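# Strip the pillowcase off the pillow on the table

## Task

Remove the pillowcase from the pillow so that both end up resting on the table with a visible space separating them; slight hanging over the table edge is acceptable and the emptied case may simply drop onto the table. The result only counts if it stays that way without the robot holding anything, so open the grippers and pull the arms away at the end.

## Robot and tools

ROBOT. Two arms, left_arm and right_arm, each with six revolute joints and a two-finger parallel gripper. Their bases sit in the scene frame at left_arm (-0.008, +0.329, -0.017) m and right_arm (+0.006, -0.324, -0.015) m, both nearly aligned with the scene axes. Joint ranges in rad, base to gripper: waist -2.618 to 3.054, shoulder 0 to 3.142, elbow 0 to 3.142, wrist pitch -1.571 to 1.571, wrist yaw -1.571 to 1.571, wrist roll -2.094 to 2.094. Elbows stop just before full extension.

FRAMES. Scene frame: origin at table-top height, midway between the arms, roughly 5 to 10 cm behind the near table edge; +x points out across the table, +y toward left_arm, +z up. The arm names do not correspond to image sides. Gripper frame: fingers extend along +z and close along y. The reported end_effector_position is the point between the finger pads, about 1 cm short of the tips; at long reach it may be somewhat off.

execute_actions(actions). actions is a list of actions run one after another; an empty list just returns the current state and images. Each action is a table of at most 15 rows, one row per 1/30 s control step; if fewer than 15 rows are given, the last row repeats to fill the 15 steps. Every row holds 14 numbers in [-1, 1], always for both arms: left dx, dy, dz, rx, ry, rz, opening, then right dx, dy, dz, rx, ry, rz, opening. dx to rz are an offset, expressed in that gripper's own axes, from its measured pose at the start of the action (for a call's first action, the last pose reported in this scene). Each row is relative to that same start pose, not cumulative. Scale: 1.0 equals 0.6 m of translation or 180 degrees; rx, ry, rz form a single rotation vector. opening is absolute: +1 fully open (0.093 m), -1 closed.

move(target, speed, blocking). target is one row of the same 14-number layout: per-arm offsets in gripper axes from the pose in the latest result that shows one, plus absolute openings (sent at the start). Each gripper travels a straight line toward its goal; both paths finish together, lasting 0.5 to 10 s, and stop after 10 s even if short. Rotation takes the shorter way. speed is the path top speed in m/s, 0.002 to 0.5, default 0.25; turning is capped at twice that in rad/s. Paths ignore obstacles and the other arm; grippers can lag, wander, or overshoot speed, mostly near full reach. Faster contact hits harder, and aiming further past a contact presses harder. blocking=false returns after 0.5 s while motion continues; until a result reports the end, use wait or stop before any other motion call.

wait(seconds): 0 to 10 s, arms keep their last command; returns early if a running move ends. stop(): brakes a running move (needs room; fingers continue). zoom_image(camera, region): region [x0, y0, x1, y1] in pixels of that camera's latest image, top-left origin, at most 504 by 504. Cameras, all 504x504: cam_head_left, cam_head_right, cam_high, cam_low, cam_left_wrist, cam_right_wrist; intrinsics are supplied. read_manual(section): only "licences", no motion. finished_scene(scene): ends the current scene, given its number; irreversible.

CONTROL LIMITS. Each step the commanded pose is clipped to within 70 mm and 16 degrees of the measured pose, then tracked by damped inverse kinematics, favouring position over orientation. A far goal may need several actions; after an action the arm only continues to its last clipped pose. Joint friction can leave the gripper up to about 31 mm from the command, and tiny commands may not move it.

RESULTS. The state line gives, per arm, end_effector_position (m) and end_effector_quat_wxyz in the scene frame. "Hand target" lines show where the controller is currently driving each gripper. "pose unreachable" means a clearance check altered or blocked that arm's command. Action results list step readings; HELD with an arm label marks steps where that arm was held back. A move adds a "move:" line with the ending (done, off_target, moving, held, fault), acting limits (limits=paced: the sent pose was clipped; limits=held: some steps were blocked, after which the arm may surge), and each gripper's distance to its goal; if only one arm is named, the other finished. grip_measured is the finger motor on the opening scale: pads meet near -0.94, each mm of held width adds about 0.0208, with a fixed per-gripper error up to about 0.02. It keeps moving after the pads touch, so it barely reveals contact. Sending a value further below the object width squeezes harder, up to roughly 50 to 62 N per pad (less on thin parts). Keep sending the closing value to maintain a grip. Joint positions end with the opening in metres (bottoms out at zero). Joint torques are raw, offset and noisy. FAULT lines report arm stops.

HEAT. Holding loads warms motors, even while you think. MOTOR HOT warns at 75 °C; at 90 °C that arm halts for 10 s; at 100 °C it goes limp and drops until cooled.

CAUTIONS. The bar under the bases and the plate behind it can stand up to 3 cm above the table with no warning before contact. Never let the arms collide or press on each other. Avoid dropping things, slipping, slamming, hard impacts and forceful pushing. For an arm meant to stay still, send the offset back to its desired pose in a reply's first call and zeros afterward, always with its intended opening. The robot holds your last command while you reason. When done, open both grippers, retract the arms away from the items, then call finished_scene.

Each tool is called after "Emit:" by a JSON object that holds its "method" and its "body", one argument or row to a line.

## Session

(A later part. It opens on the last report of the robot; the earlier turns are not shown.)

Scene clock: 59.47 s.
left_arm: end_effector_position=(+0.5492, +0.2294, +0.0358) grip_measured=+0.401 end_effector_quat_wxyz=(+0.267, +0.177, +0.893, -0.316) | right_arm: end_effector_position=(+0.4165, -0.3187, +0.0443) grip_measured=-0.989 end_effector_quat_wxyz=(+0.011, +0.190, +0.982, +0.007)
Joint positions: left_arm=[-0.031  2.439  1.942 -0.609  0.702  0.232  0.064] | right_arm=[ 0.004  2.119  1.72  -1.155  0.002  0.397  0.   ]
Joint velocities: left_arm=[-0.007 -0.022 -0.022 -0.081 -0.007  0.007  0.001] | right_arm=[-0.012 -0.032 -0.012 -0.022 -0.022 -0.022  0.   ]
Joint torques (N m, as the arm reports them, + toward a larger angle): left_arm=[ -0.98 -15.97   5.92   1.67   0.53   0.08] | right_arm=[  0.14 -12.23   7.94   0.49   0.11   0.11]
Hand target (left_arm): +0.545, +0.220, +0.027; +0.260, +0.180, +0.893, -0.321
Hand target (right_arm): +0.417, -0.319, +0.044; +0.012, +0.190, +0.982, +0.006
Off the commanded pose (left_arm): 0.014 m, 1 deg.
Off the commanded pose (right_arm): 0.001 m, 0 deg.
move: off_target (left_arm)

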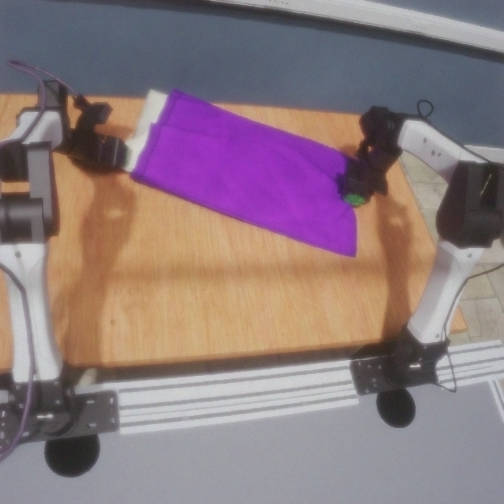

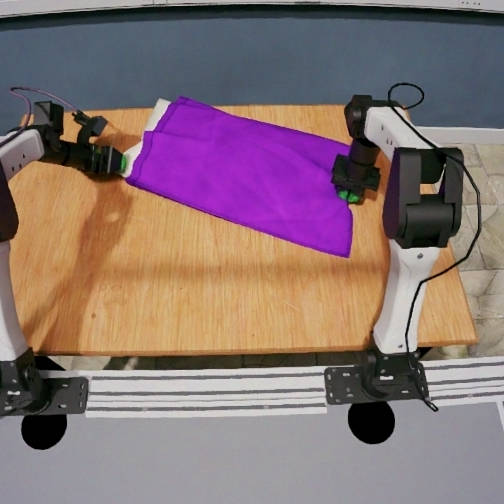

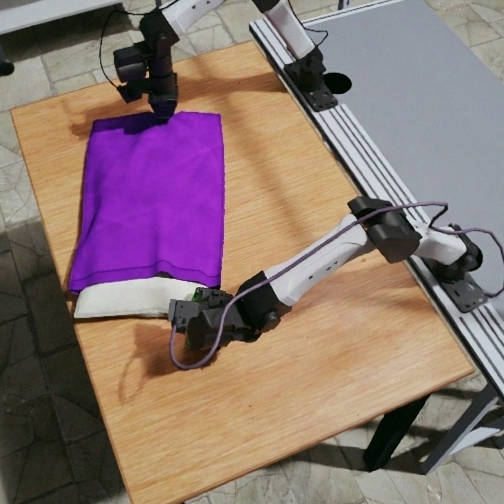

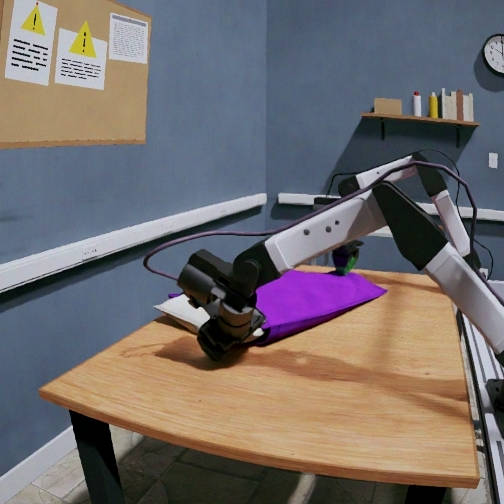

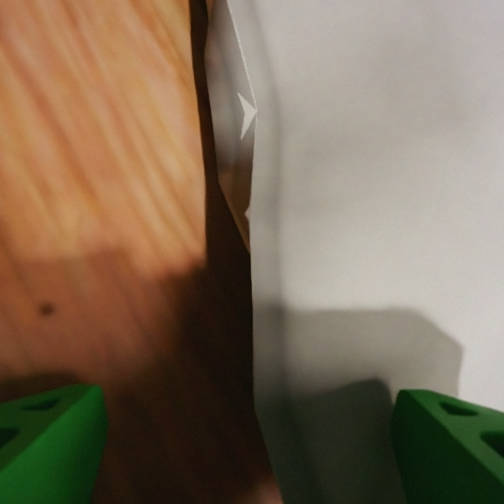

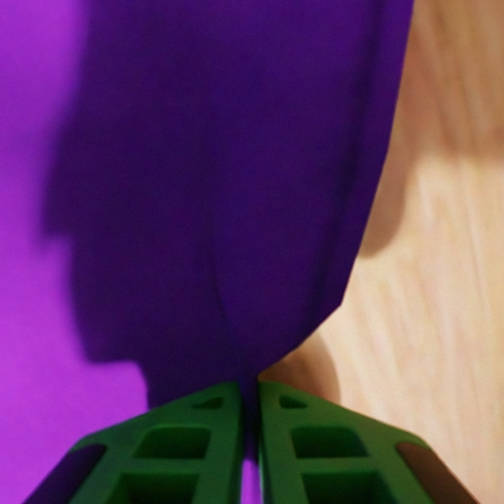

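Emit:
{"method": "move", "body": {
  "target": [0,-0.03,0.05,0,0,0,0.4,0,0,0,0,0,0,-1],
  "speed": 0.06
}}

Emit:
{"method": "move", "body": {
  "target": [0,0,0.01,0,0,0,-1,0,0,0,0,0,0,-1]
}}

Emit:
{"method": "move", "body": {
  "target": [0.083,0.128,-0.217,0,0,0,-1,0,-0.17,-0.03,0,0,0,-1],
  "speed": 0.08
}}

Scene clock: 68.30 s.
left_arm: end_effector_position=(+0.5573, +0.2046, +0.0414) grip_measured=+0.401 end_effector_quat_wxyz=(+0.282, +0.178, +0.889, -0.315) | right_arm: end_effector_position=(+0.4165, -0.3187, +0.0443) grip_measured=-0.989 end_effector_quat_wxyz=(+0.011, +0.190, +0.982, +0.007)
Joint positions: left_arm=[-0.08   2.439  1.942 -0.538  0.68   0.166  0.064] | right_arm=[ 0.004  2.119  1.72  -1.155  0.002  0.397  0.   ]
Joint velocities: left_arm=[-0.017  0.007  0.012  0.022 -0.007 -0.066 -0.001] | right_arm=[-0.012 -0.017 -0.017 -0.081 -0.051  0.007  0.   ]
Joint torques (N m, as the arm reports them, + toward a larger angle): left_arm=[ -1.   -15.44   5.44   1.78   0.35   0.08] | right_arm=[  0.15 -12.23   7.93   0.46   0.1    0.11]
Hand target (left_arm): +0.551, +0.196, +0.025; +0.267, +0.178, +0.893, -0.316
Hand target (right_arm): +0.417, -0.319, +0.044; +0.011, +0.190, +0.982, +0.007
Off the commanded pose (left_arm): 0.020 m, 2 deg.
Off the commanded pose (right_arm): 0.000 m, 0 deg.
move: off_target (left_arm)

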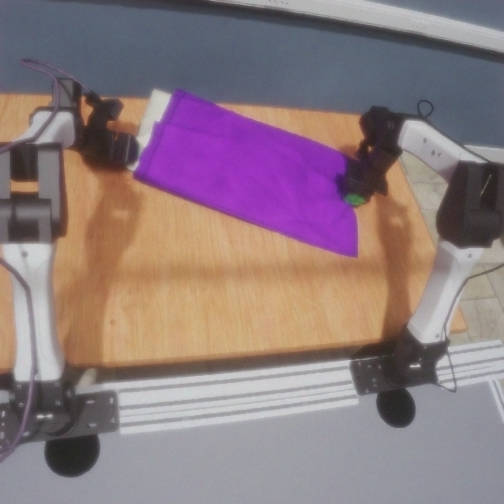

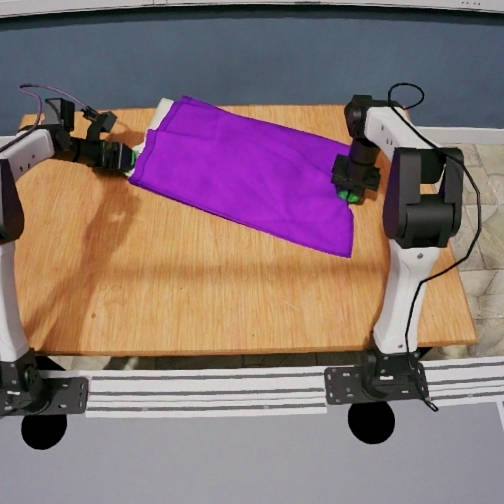

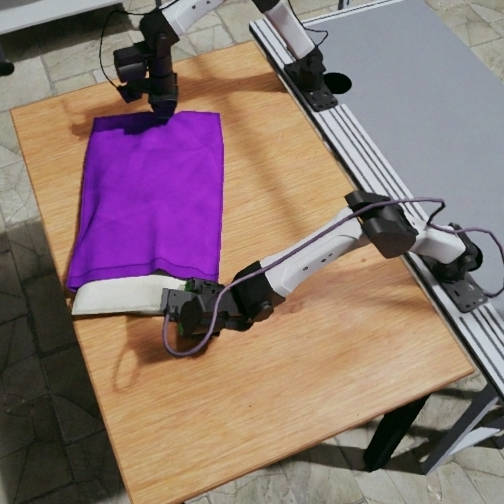

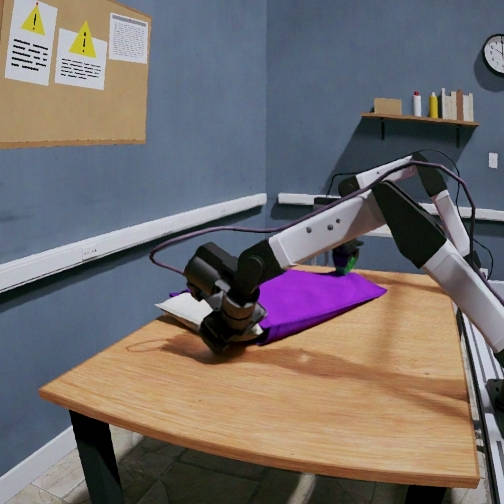

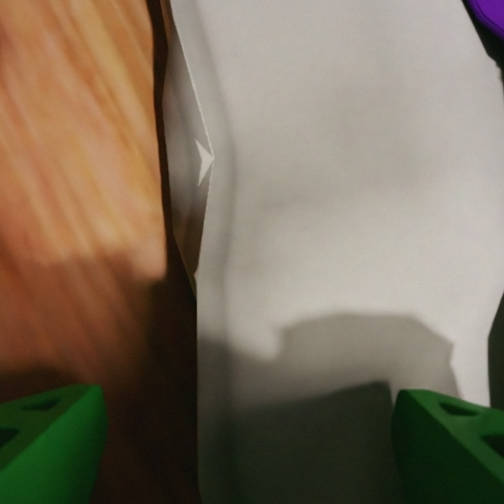

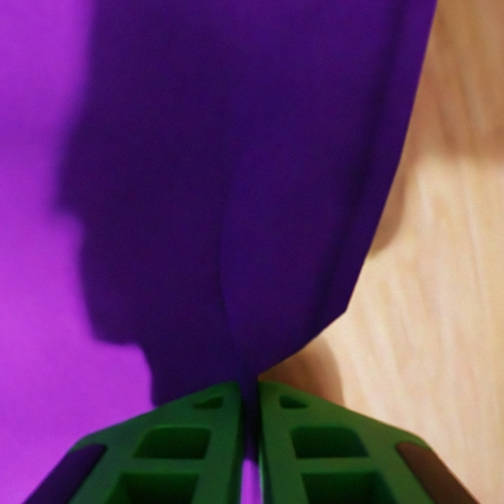

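Scene clock: 69.00 s.
left_arm: end_effector_position=(+0.5568, +0.2036, +0.0420) grip_measured=-0.982 end_effector_quat_wxyz=(+0.281, +0.178, +0.888, -0.318) | right_arm: end_effector_position=(+0.4165, -0.3187, +0.0443) grip_measured=-0.989 end_effector_quat_wxyz=(+0.011, +0.190, +0.982, +0.007)
Joint positions: left_arm=[-0.081  2.439  1.942 -0.538  0.686  0.164  0.   ] | right_arm=[ 0.004  2.119  1.72  -1.155  0.002  0.397  0.   ]
Joint velocities: left_arm=[-0.002 -0.002 -0.002 -0.037  0.022  0.022  0.   ] | right_arm=[-0.007 -0.012  0.002  0.051  0.037 -0.022  0.   ]
Joint torques (N m, as the arm reports them, + toward a larger angle): left_arm=[ -0.28 -15.42   9.11   1.69   0.32   0.08] | right_arm=[  0.14 -12.24   7.95   0.46   0.1    0.11]
Hand target (left_arm): +0.559, +0.201, +0.038; +0.282, +0.178, +0.889, -0.315
Hand target (right_arm): +0.417, -0.319, +0.044; +0.011, +0.190, +0.982, +0.007
Off the commanded pose (left_arm): 0.006 m, 0 deg.
Off the commanded pose (right_arm): 0.000 m, 0 deg.
move: done

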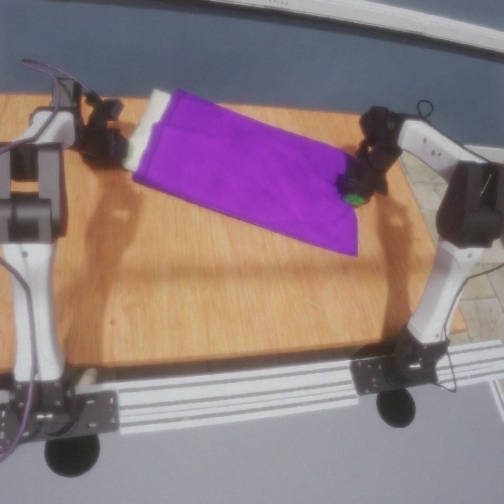

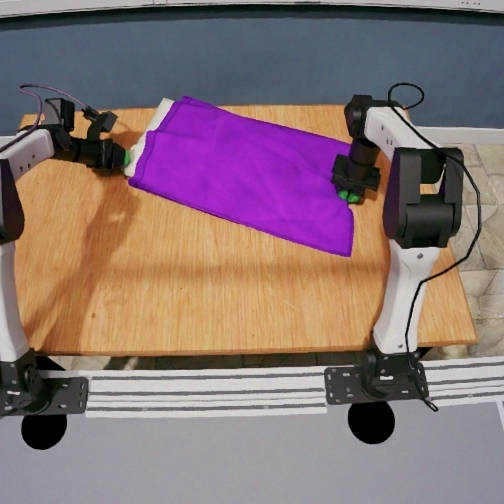

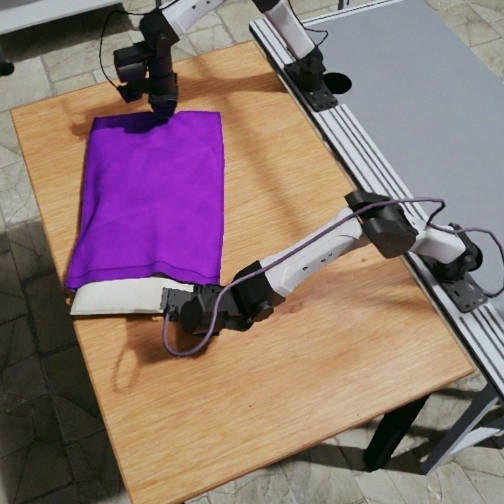

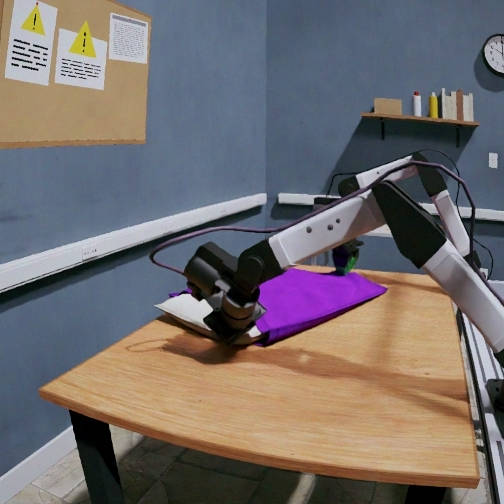

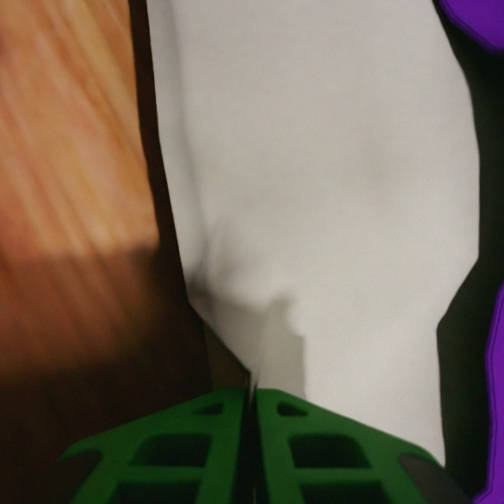

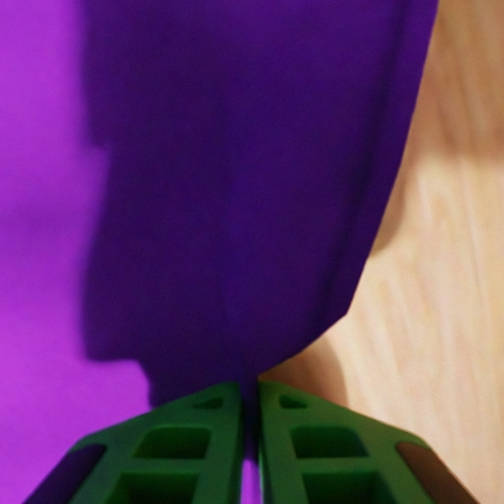

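Scene clock: 71.37 s.
left_arm: end_effector_position=(+0.5056, +0.3512, +0.0512) grip_measured=-0.982 end_effector_quat_wxyz=(+0.277, +0.173, +0.889, -0.322) | right_arm: end_effector_position=(+0.3876, -0.4084, +0.0570) grip_measured=-0.989 end_effector_quat_wxyz=(+0.015, +0.187, +0.982, +0.018)
Joint positions: left_arm=[ 0.234  2.357  1.885 -0.844  0.813  0.552  0.   ] | right_arm=[-0.237  2.024  1.632 -1.154 -0.024  0.151  0.   ]
Joint velocities: left_arm=[-0.007  0.027 -0.002 -0.037  0.007  0.037  0.   ] | right_arm=[ 0.012  0.002 -0.012 -0.037 -0.022 -0.051  0.   ]
Joint torques (N m, as the arm reports them, + toward a larger angle): left_arm=[  0.63 -16.17  10.05   0.76   0.57   0.22] | right_arm=[ -0.58 -13.26   6.13   0.37   0.25   0.07]
Hand target (left_arm): +0.507, +0.354, +0.060; +0.282, +0.178, +0.888, -0.317
Hand target (right_arm): +0.378, -0.414, +0.059; +0.009, +0.190, +0.982, +0.008
Off the commanded pose (left_arm): 0.008 m, 1 deg.
Off the commanded pose (right_arm): 0.011 m, 1 deg.
move: off_target (right_arm)

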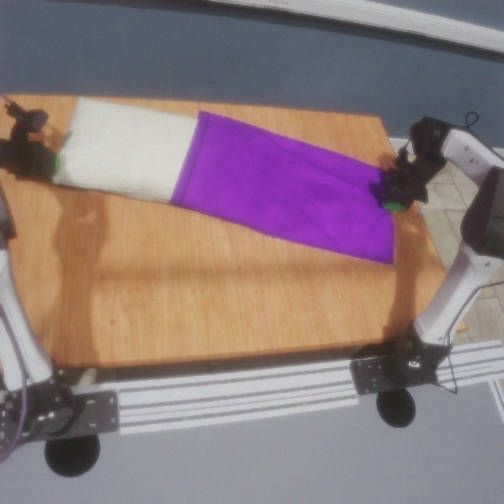

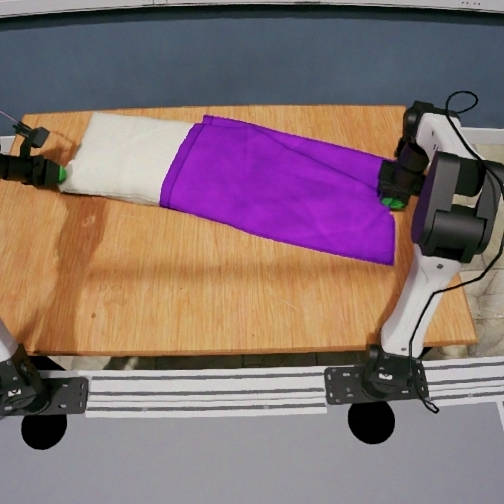

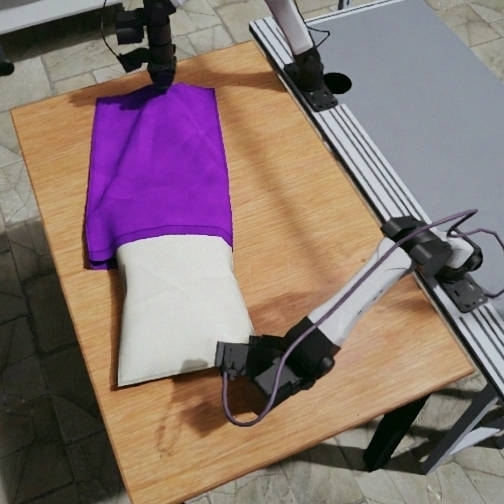

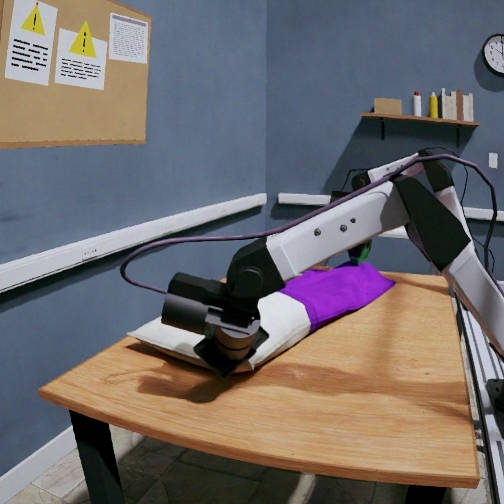

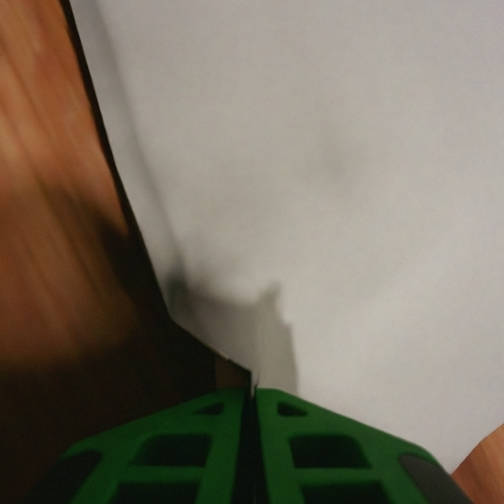

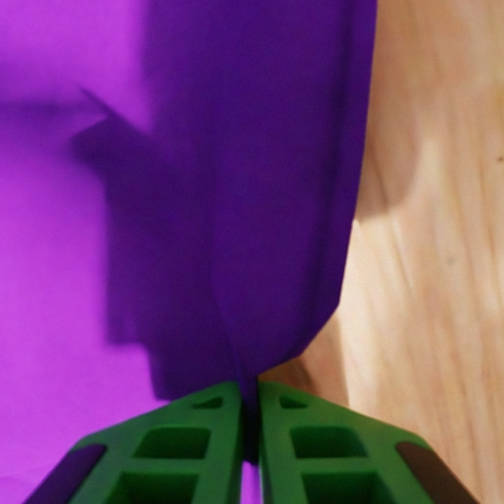

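Emit:
{"method": "move", "body": {
  "target": [0.138,0.095,-0.19,-0.08,0,0,-1,0,-0.45,-0.17,0,0,0,-1],
  "speed": 0.12
}}

Scene clock: 77.37 s.
left_arm: end_effector_position=(+0.4283, +0.4768, +0.0508) grip_measured=-0.982 end_effector_quat_wxyz=(+0.297, +0.133, +0.919, -0.222) | right_arm: end_effector_position=(+0.2827, -0.6626, +0.1464) grip_measured=-0.989 end_effector_quat_wxyz=(+0.046, +0.191, +0.980, -0.007)
Joint positions: left_arm=[ 0.515  2.158  1.629 -0.843  0.703  0.777  0.   ] | right_arm=[-0.907  2.204  2.28  -1.563 -0.038 -0.51   0.   ]
Joint velocities: left_arm=[-0.002 -0.007  0.002 -0.007 -0.022 -0.037  0.   ] | right_arm=[ 0.012 -0.027  0.002  0.007  0.022  0.037  0.   ]
Joint torques (N m, as the arm reports them, + toward a larger angle): left_arm=[  0.72 -14.68   5.64   1.11   0.28   0.23] | right_arm=[ -0.02 -11.04   9.6    0.42  -0.01   0.06]
Hand target (left_arm): +0.426, +0.481, +0.048; +0.297, +0.137, +0.922, -0.207
Hand target (right_arm): +0.282, -0.663, +0.143; +0.040, +0.189, +0.981, +0.001
Off the commanded pose (left_arm): 0.006 m, 2 deg.
Off the commanded pose (right_arm): 0.003 m, 5 deg.
joint sent to its limit (right arm) — the command would take joint 4 (wrist pitch) past its lower limit, so that joint was sent only as far as its limit.
move: off_target (right_arm)

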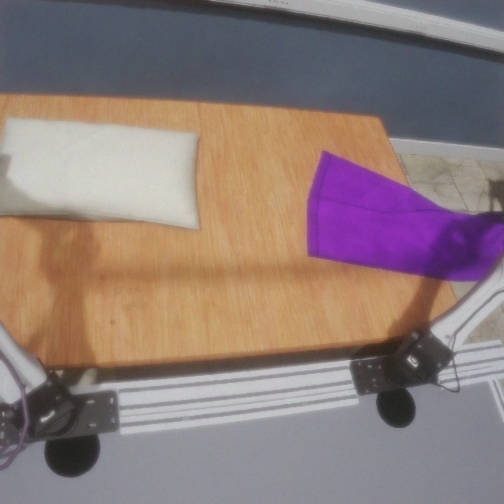

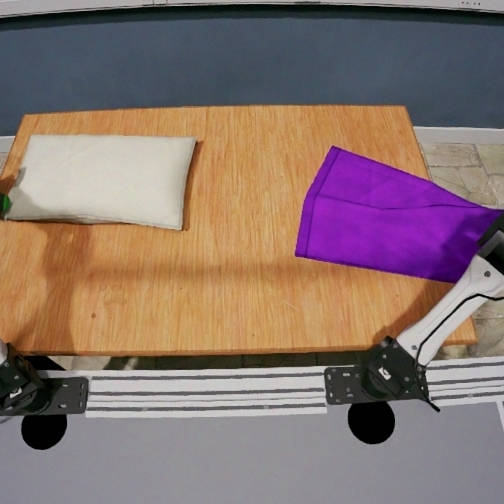

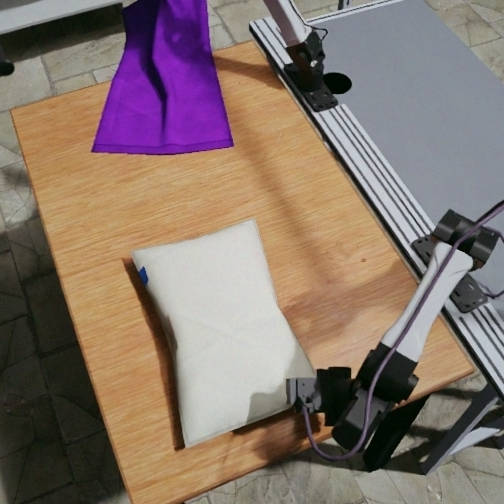

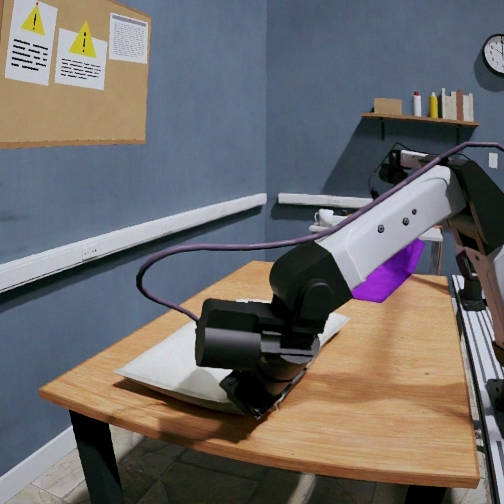

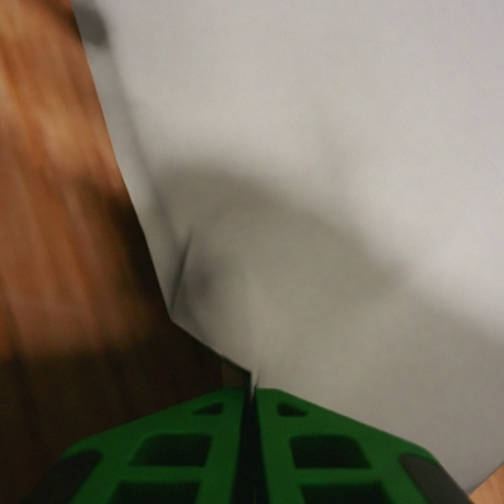

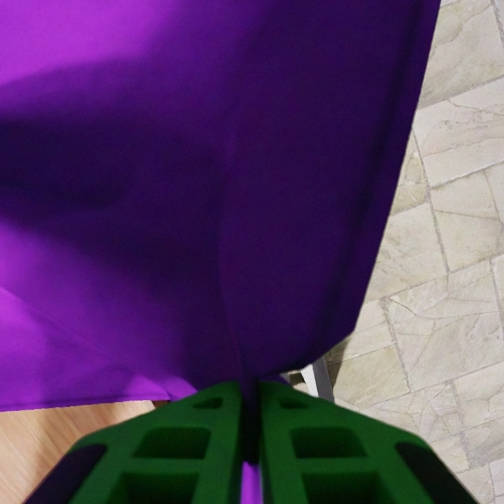

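Fold it back over the table.

Emit:
{"method": "move", "body": {
  "target": [0,0,0,0,0,0,1,0.05,0.4,-0.12,0,0,0,-1],
  "speed": 0.2
}}

Emit:
{"method": "move", "body": {
  "target": [0,0,-0.2,0,0,0,1,0.1,0.33,0.2,0,0,0,-1],
  "speed": 0.2
}}

Scene clock: 89.57 s.
left_arm: end_effector_position=(+0.4282, +0.4768, +0.0506) grip_measured=+1.000 end_effector_quat_wxyz=(+0.297, +0.133, +0.919, -0.222) | right_arm: end_effector_position=(+0.3478, -0.4300, +0.2186) grip_measured=-0.989 end_effector_quat_wxyz=(+0.090, +0.188, +0.978, -0.014)
Joint positions: left_arm=[ 0.515  2.158  1.629 -0.843  0.703  0.778  0.093] | right_arm=[-0.293  1.816  1.99  -1.565  0.023  0.096  0.   ]
Joint velocities: left_arm=[-0.007  0.007  0.007  0.081  0.007 -0.007  0.   ] | right_arm=[ 0.012  0.012 -0.012 -0.022  0.007  0.022  0.   ]
Joint torques (N m, as the arm reports them, + toward a larger angle): left_arm=[  0.27 -13.56   7.69   0.87   0.55   0.12] | right_arm=[  0.34 -10.51   5.8    0.65   0.15   0.17]
Hand target (left_arm): +0.428, +0.477, +0.051; +0.297, +0.133, +0.919, -0.222
Hand target (right_arm): +0.339, -0.427, +0.217; +0.079, +0.190, +0.978, -0.015
Off the commanded pose (left_arm): 0.000 m, 0 deg.
Off the commanded pose (right_arm): 0.010 m, 5 deg.
joint sent to its limit (right arm) — the command would take joint 4 (wrist pitch) past its lower limit, so that joint was sent only as far as its limit.
move: off_target (right_arm)

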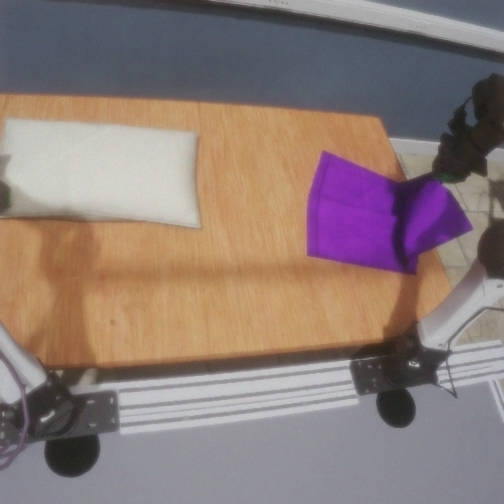

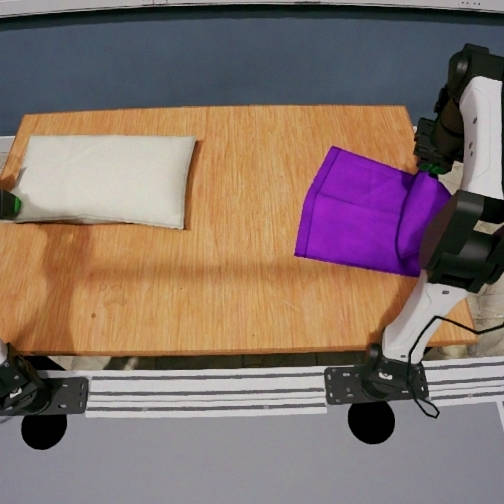

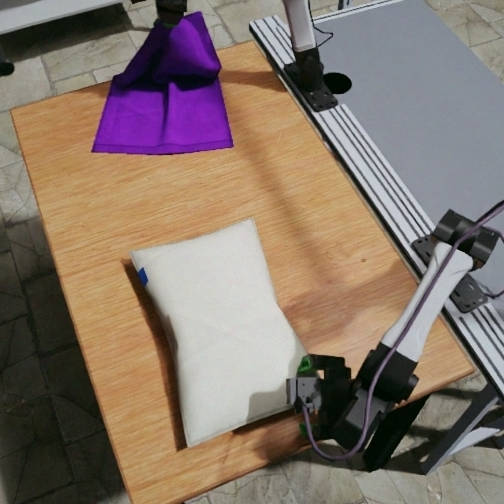

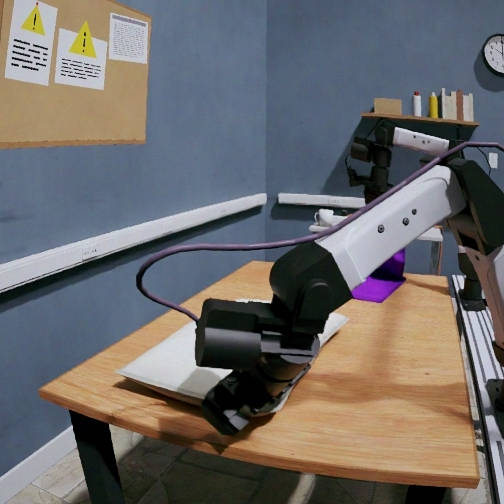

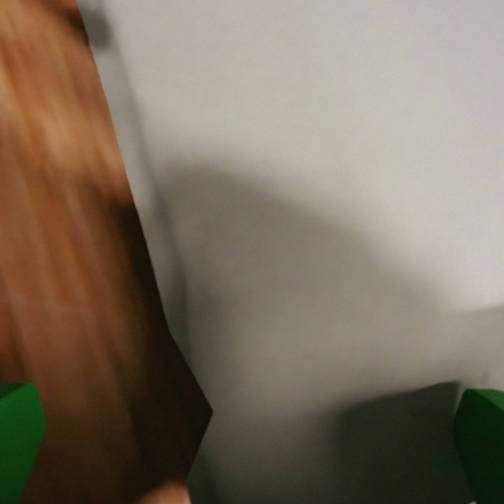

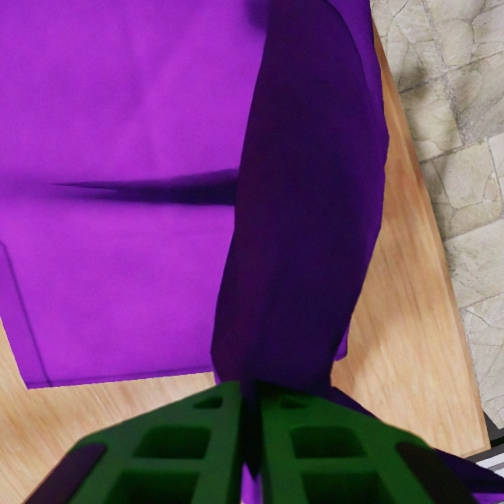

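Scene clock: 91.37 s.
left_arm: end_effector_position=(+0.3694, +0.5367, +0.1309) grip_measured=+1.000 end_effector_quat_wxyz=(+0.291, +0.129, +0.922, -0.218) | right_arm: end_effector_position=(+0.3874, -0.2312, +0.1006) grip_measured=-0.989 end_effector_quat_wxyz=(+0.094, +0.187, +0.978, -0.014)
Joint positions: left_arm=[ 0.704  2.119  1.913 -1.327  0.711  1.016  0.093] | right_arm=[ 0.281  1.902  1.613 -1.136  0.12   0.661  0.   ]
Joint velocities: left_arm=[ 0.012 -0.007  0.002 -0.007  0.066 -0.066  0.   ] | right_arm=[-0.012 -0.012 -0.007 -0.007 -0.037  0.007  0.   ]
Joint torques (N m, as the arm reports them, + toward a larger angle): left_arm=[  0.33 -13.23   9.41   0.3    0.74   0.21] | right_arm=[ 0.41 -9.45  7.1   0.94  0.23  0.18]
Hand target (left_arm): +0.370, +0.536, +0.138; +0.297, +0.133, +0.919, -0.221
Hand target (right_arm): +0.389, -0.230, +0.093; +0.094, +0.188, +0.977, -0.017
Off the commanded pose (left_arm): 0.007 m, 1 deg.
Off the commanded pose (right_arm): 0.010 m, 0 deg.
move: done

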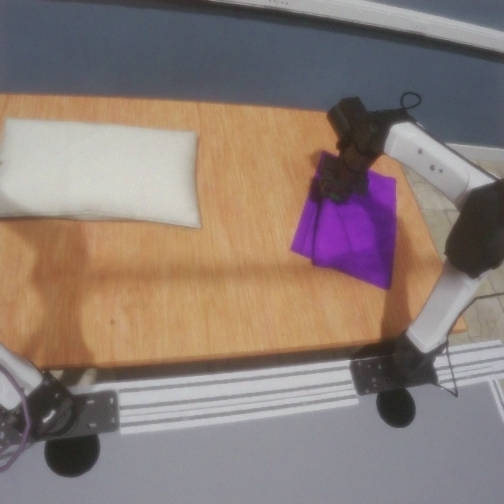

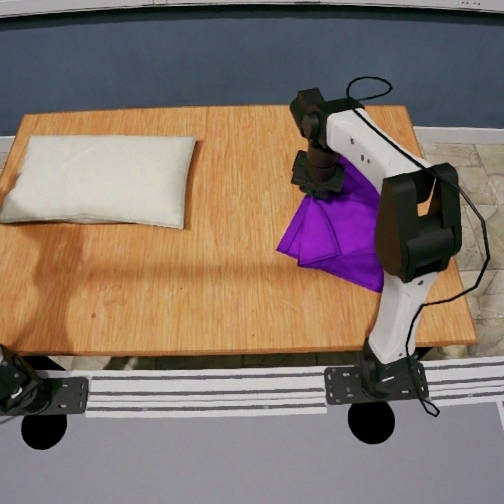

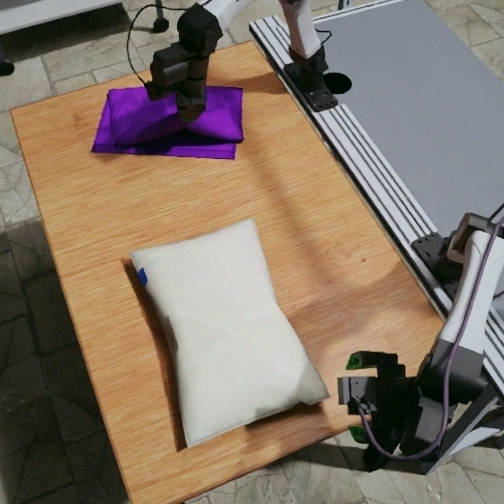

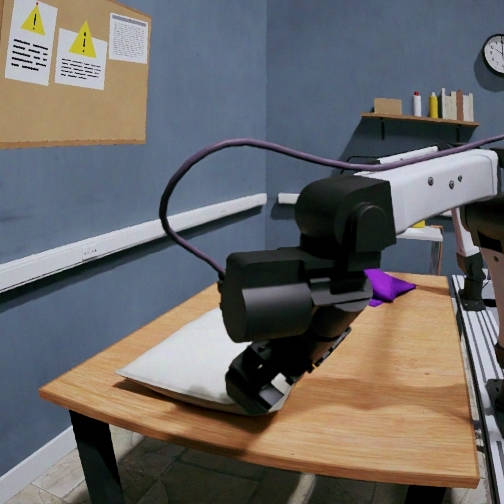

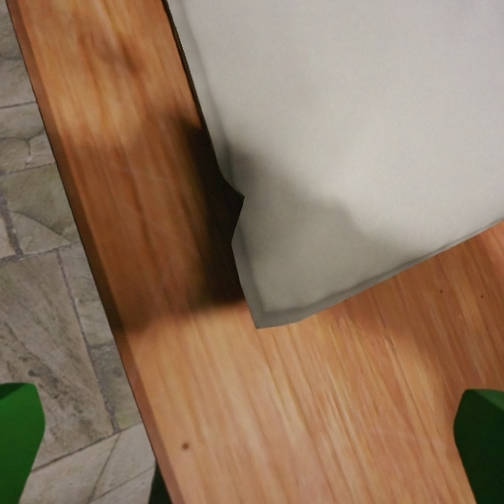

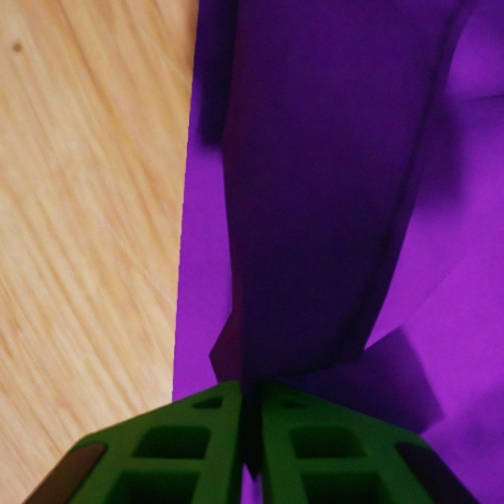

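Emit:
{"method": "move", "body": {
  "target": [0,0,0,0,0,0,1,0,0,0,0,0,0,1]
}}

Emit:
{"method": "move", "body": {
  "target": [0,0,0,0,0,0,1,0.15,-0.05,-0.22,0,0,0,1]
}}

Scene clock: 95.03 s.
left_arm: end_effector_position=(+0.3690, +0.5364, +0.1309) grip_measured=+1.000 end_effector_quat_wxyz=(+0.291, +0.129, +0.922, -0.219) | right_arm: end_effector_position=(+0.3876, -0.2313, +0.1007) grip_measured=+0.994 end_effector_quat_wxyz=(+0.095, +0.188, +0.978, -0.014)
Joint positions: left_arm=[ 0.704  2.119  1.913 -1.33   0.711  1.018  0.093] | right_arm=[ 0.281  1.902  1.613 -1.135  0.121  0.662  0.093]
Joint velocities: left_arm=[ 0.002 -0.012  0.002  0.022 -0.022  0.022  0.   ] | right_arm=[ 0.007 -0.002 -0.017 -0.007 -0.051  0.007 -0.001]
Joint torques (N m, as the arm reports them, + toward a larger angle): left_arm=[  0.27 -13.09   7.57   0.53   0.58   0.11] | right_arm=[  0.13 -10.47   8.29   0.73   0.18   0.09]
Hand target (left_arm): +0.369, +0.537, +0.131; +0.291, +0.129, +0.922, -0.218
Hand target (right_arm): +0.387, -0.231, +0.101; +0.094, +0.187, +0.978, -0.014
Off the commanded pose (left_arm): 0.000 m, 0 deg.
Off the commanded pose (right_arm): 0.000 m, 0 deg.
move: done

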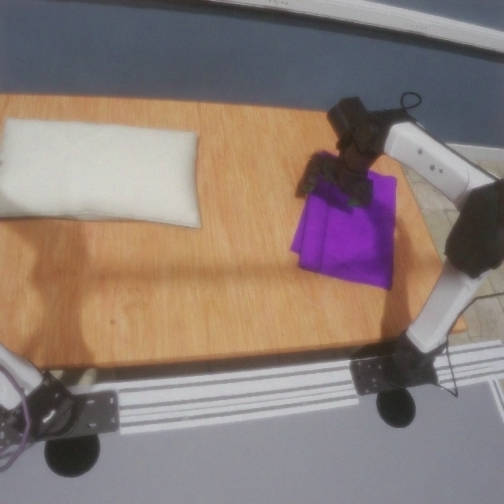

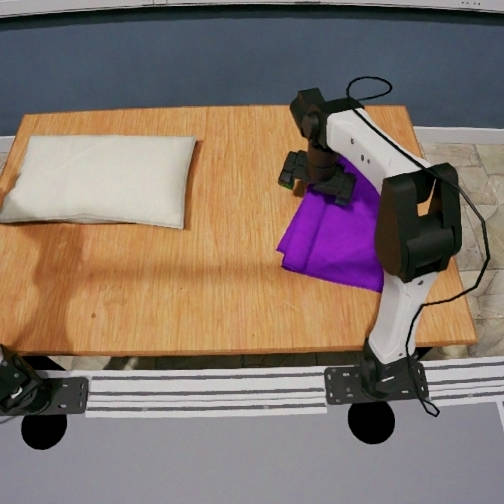

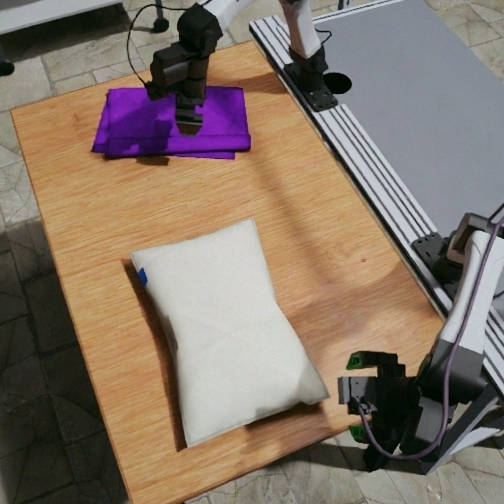

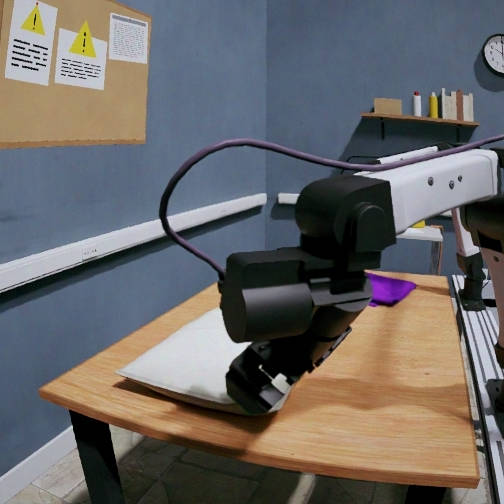

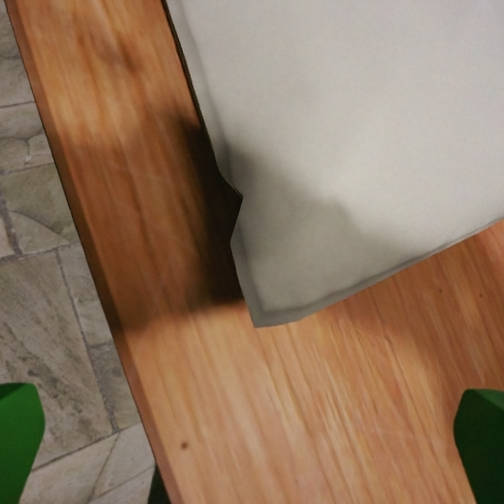

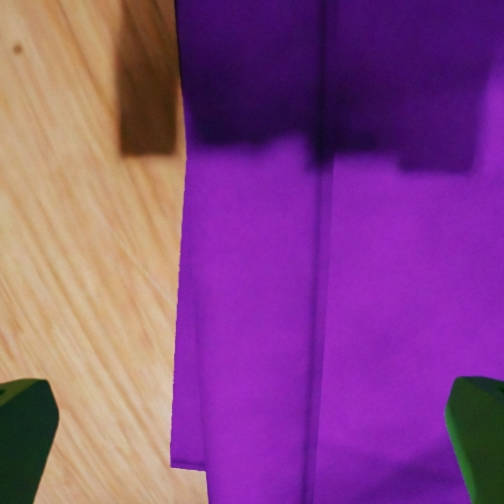

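Scene clock: 96.33 s.
left_arm: end_effector_position=(+0.3690, +0.5364, +0.1309) grip_measured=+1.000 end_effector_quat_wxyz=(+0.291, +0.129, +0.922, -0.219) | right_arm: end_effector_position=(+0.2734, -0.2206, +0.2074) grip_measured=+0.994 end_effector_quat_wxyz=(+0.093, +0.190, +0.977, -0.014)
Joint positions: left_arm=[ 0.704  2.119  1.913 -1.33   0.711  1.018  0.093] | right_arm=[ 0.447  1.571  1.658 -1.537  0.142  0.832  0.093]
Joint velocities: left_arm=[ 0.007  0.007 -0.007 -0.007  0.007  0.051  0.   ] | right_arm=[-0.002  0.012  0.002  0.037  0.022  0.022 -0.   ]
Joint torques (N m, as the arm reports them, + toward a larger angle): left_arm=[  0.28 -13.1    7.58   0.5    0.57   0.12] | right_arm=[ 0.87 -7.14  9.21  0.51  0.24  0.18]
Hand target (left_arm): +0.369, +0.536, +0.131; +0.291, +0.129, +0.922, -0.219
Hand target (right_arm): +0.270, -0.220, +0.213; +0.096, +0.188, +0.977, -0.014
Off the commanded pose (left_arm): 0.000 m, 0 deg.
Off the commanded pose (right_arm): 0.007 m, 0 deg.
move: done

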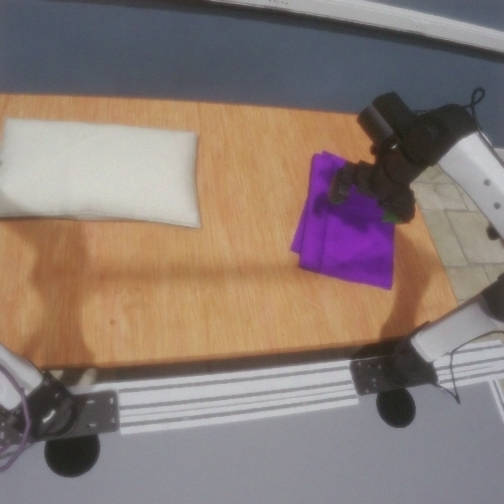

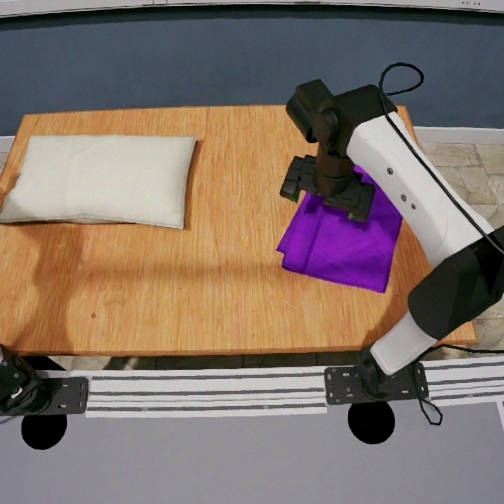

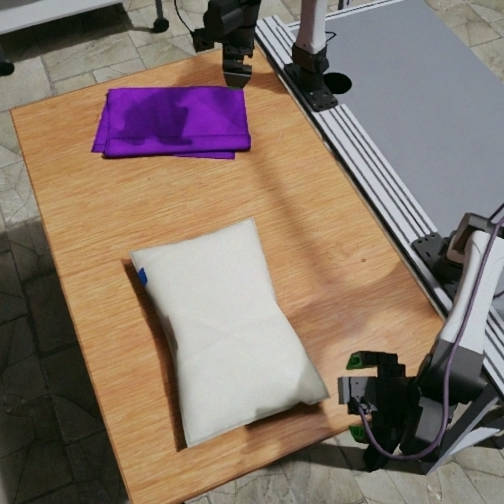

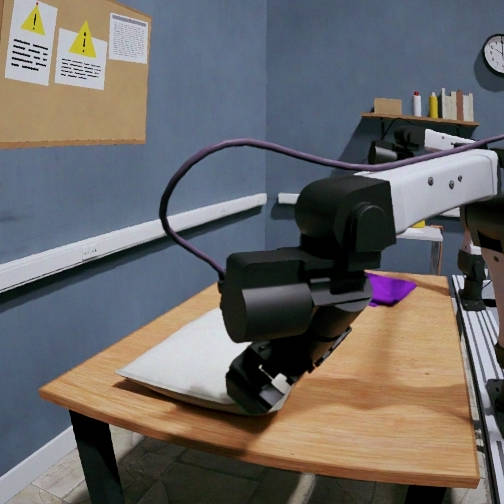

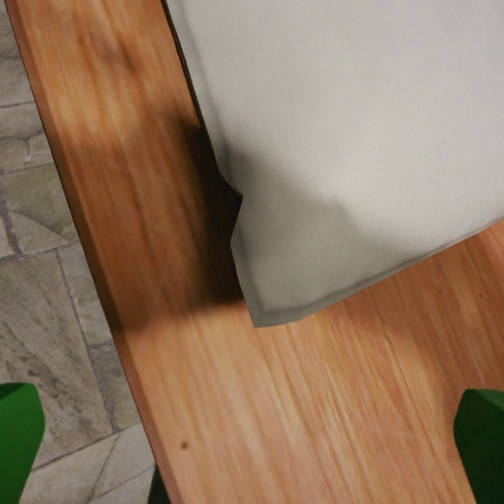

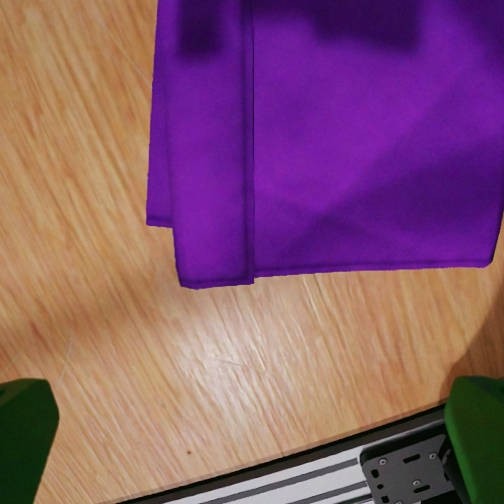

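Emit:
{"method": "finished_scene", "body": {
  "scene": 1
}}

The scene is finished: the task was done.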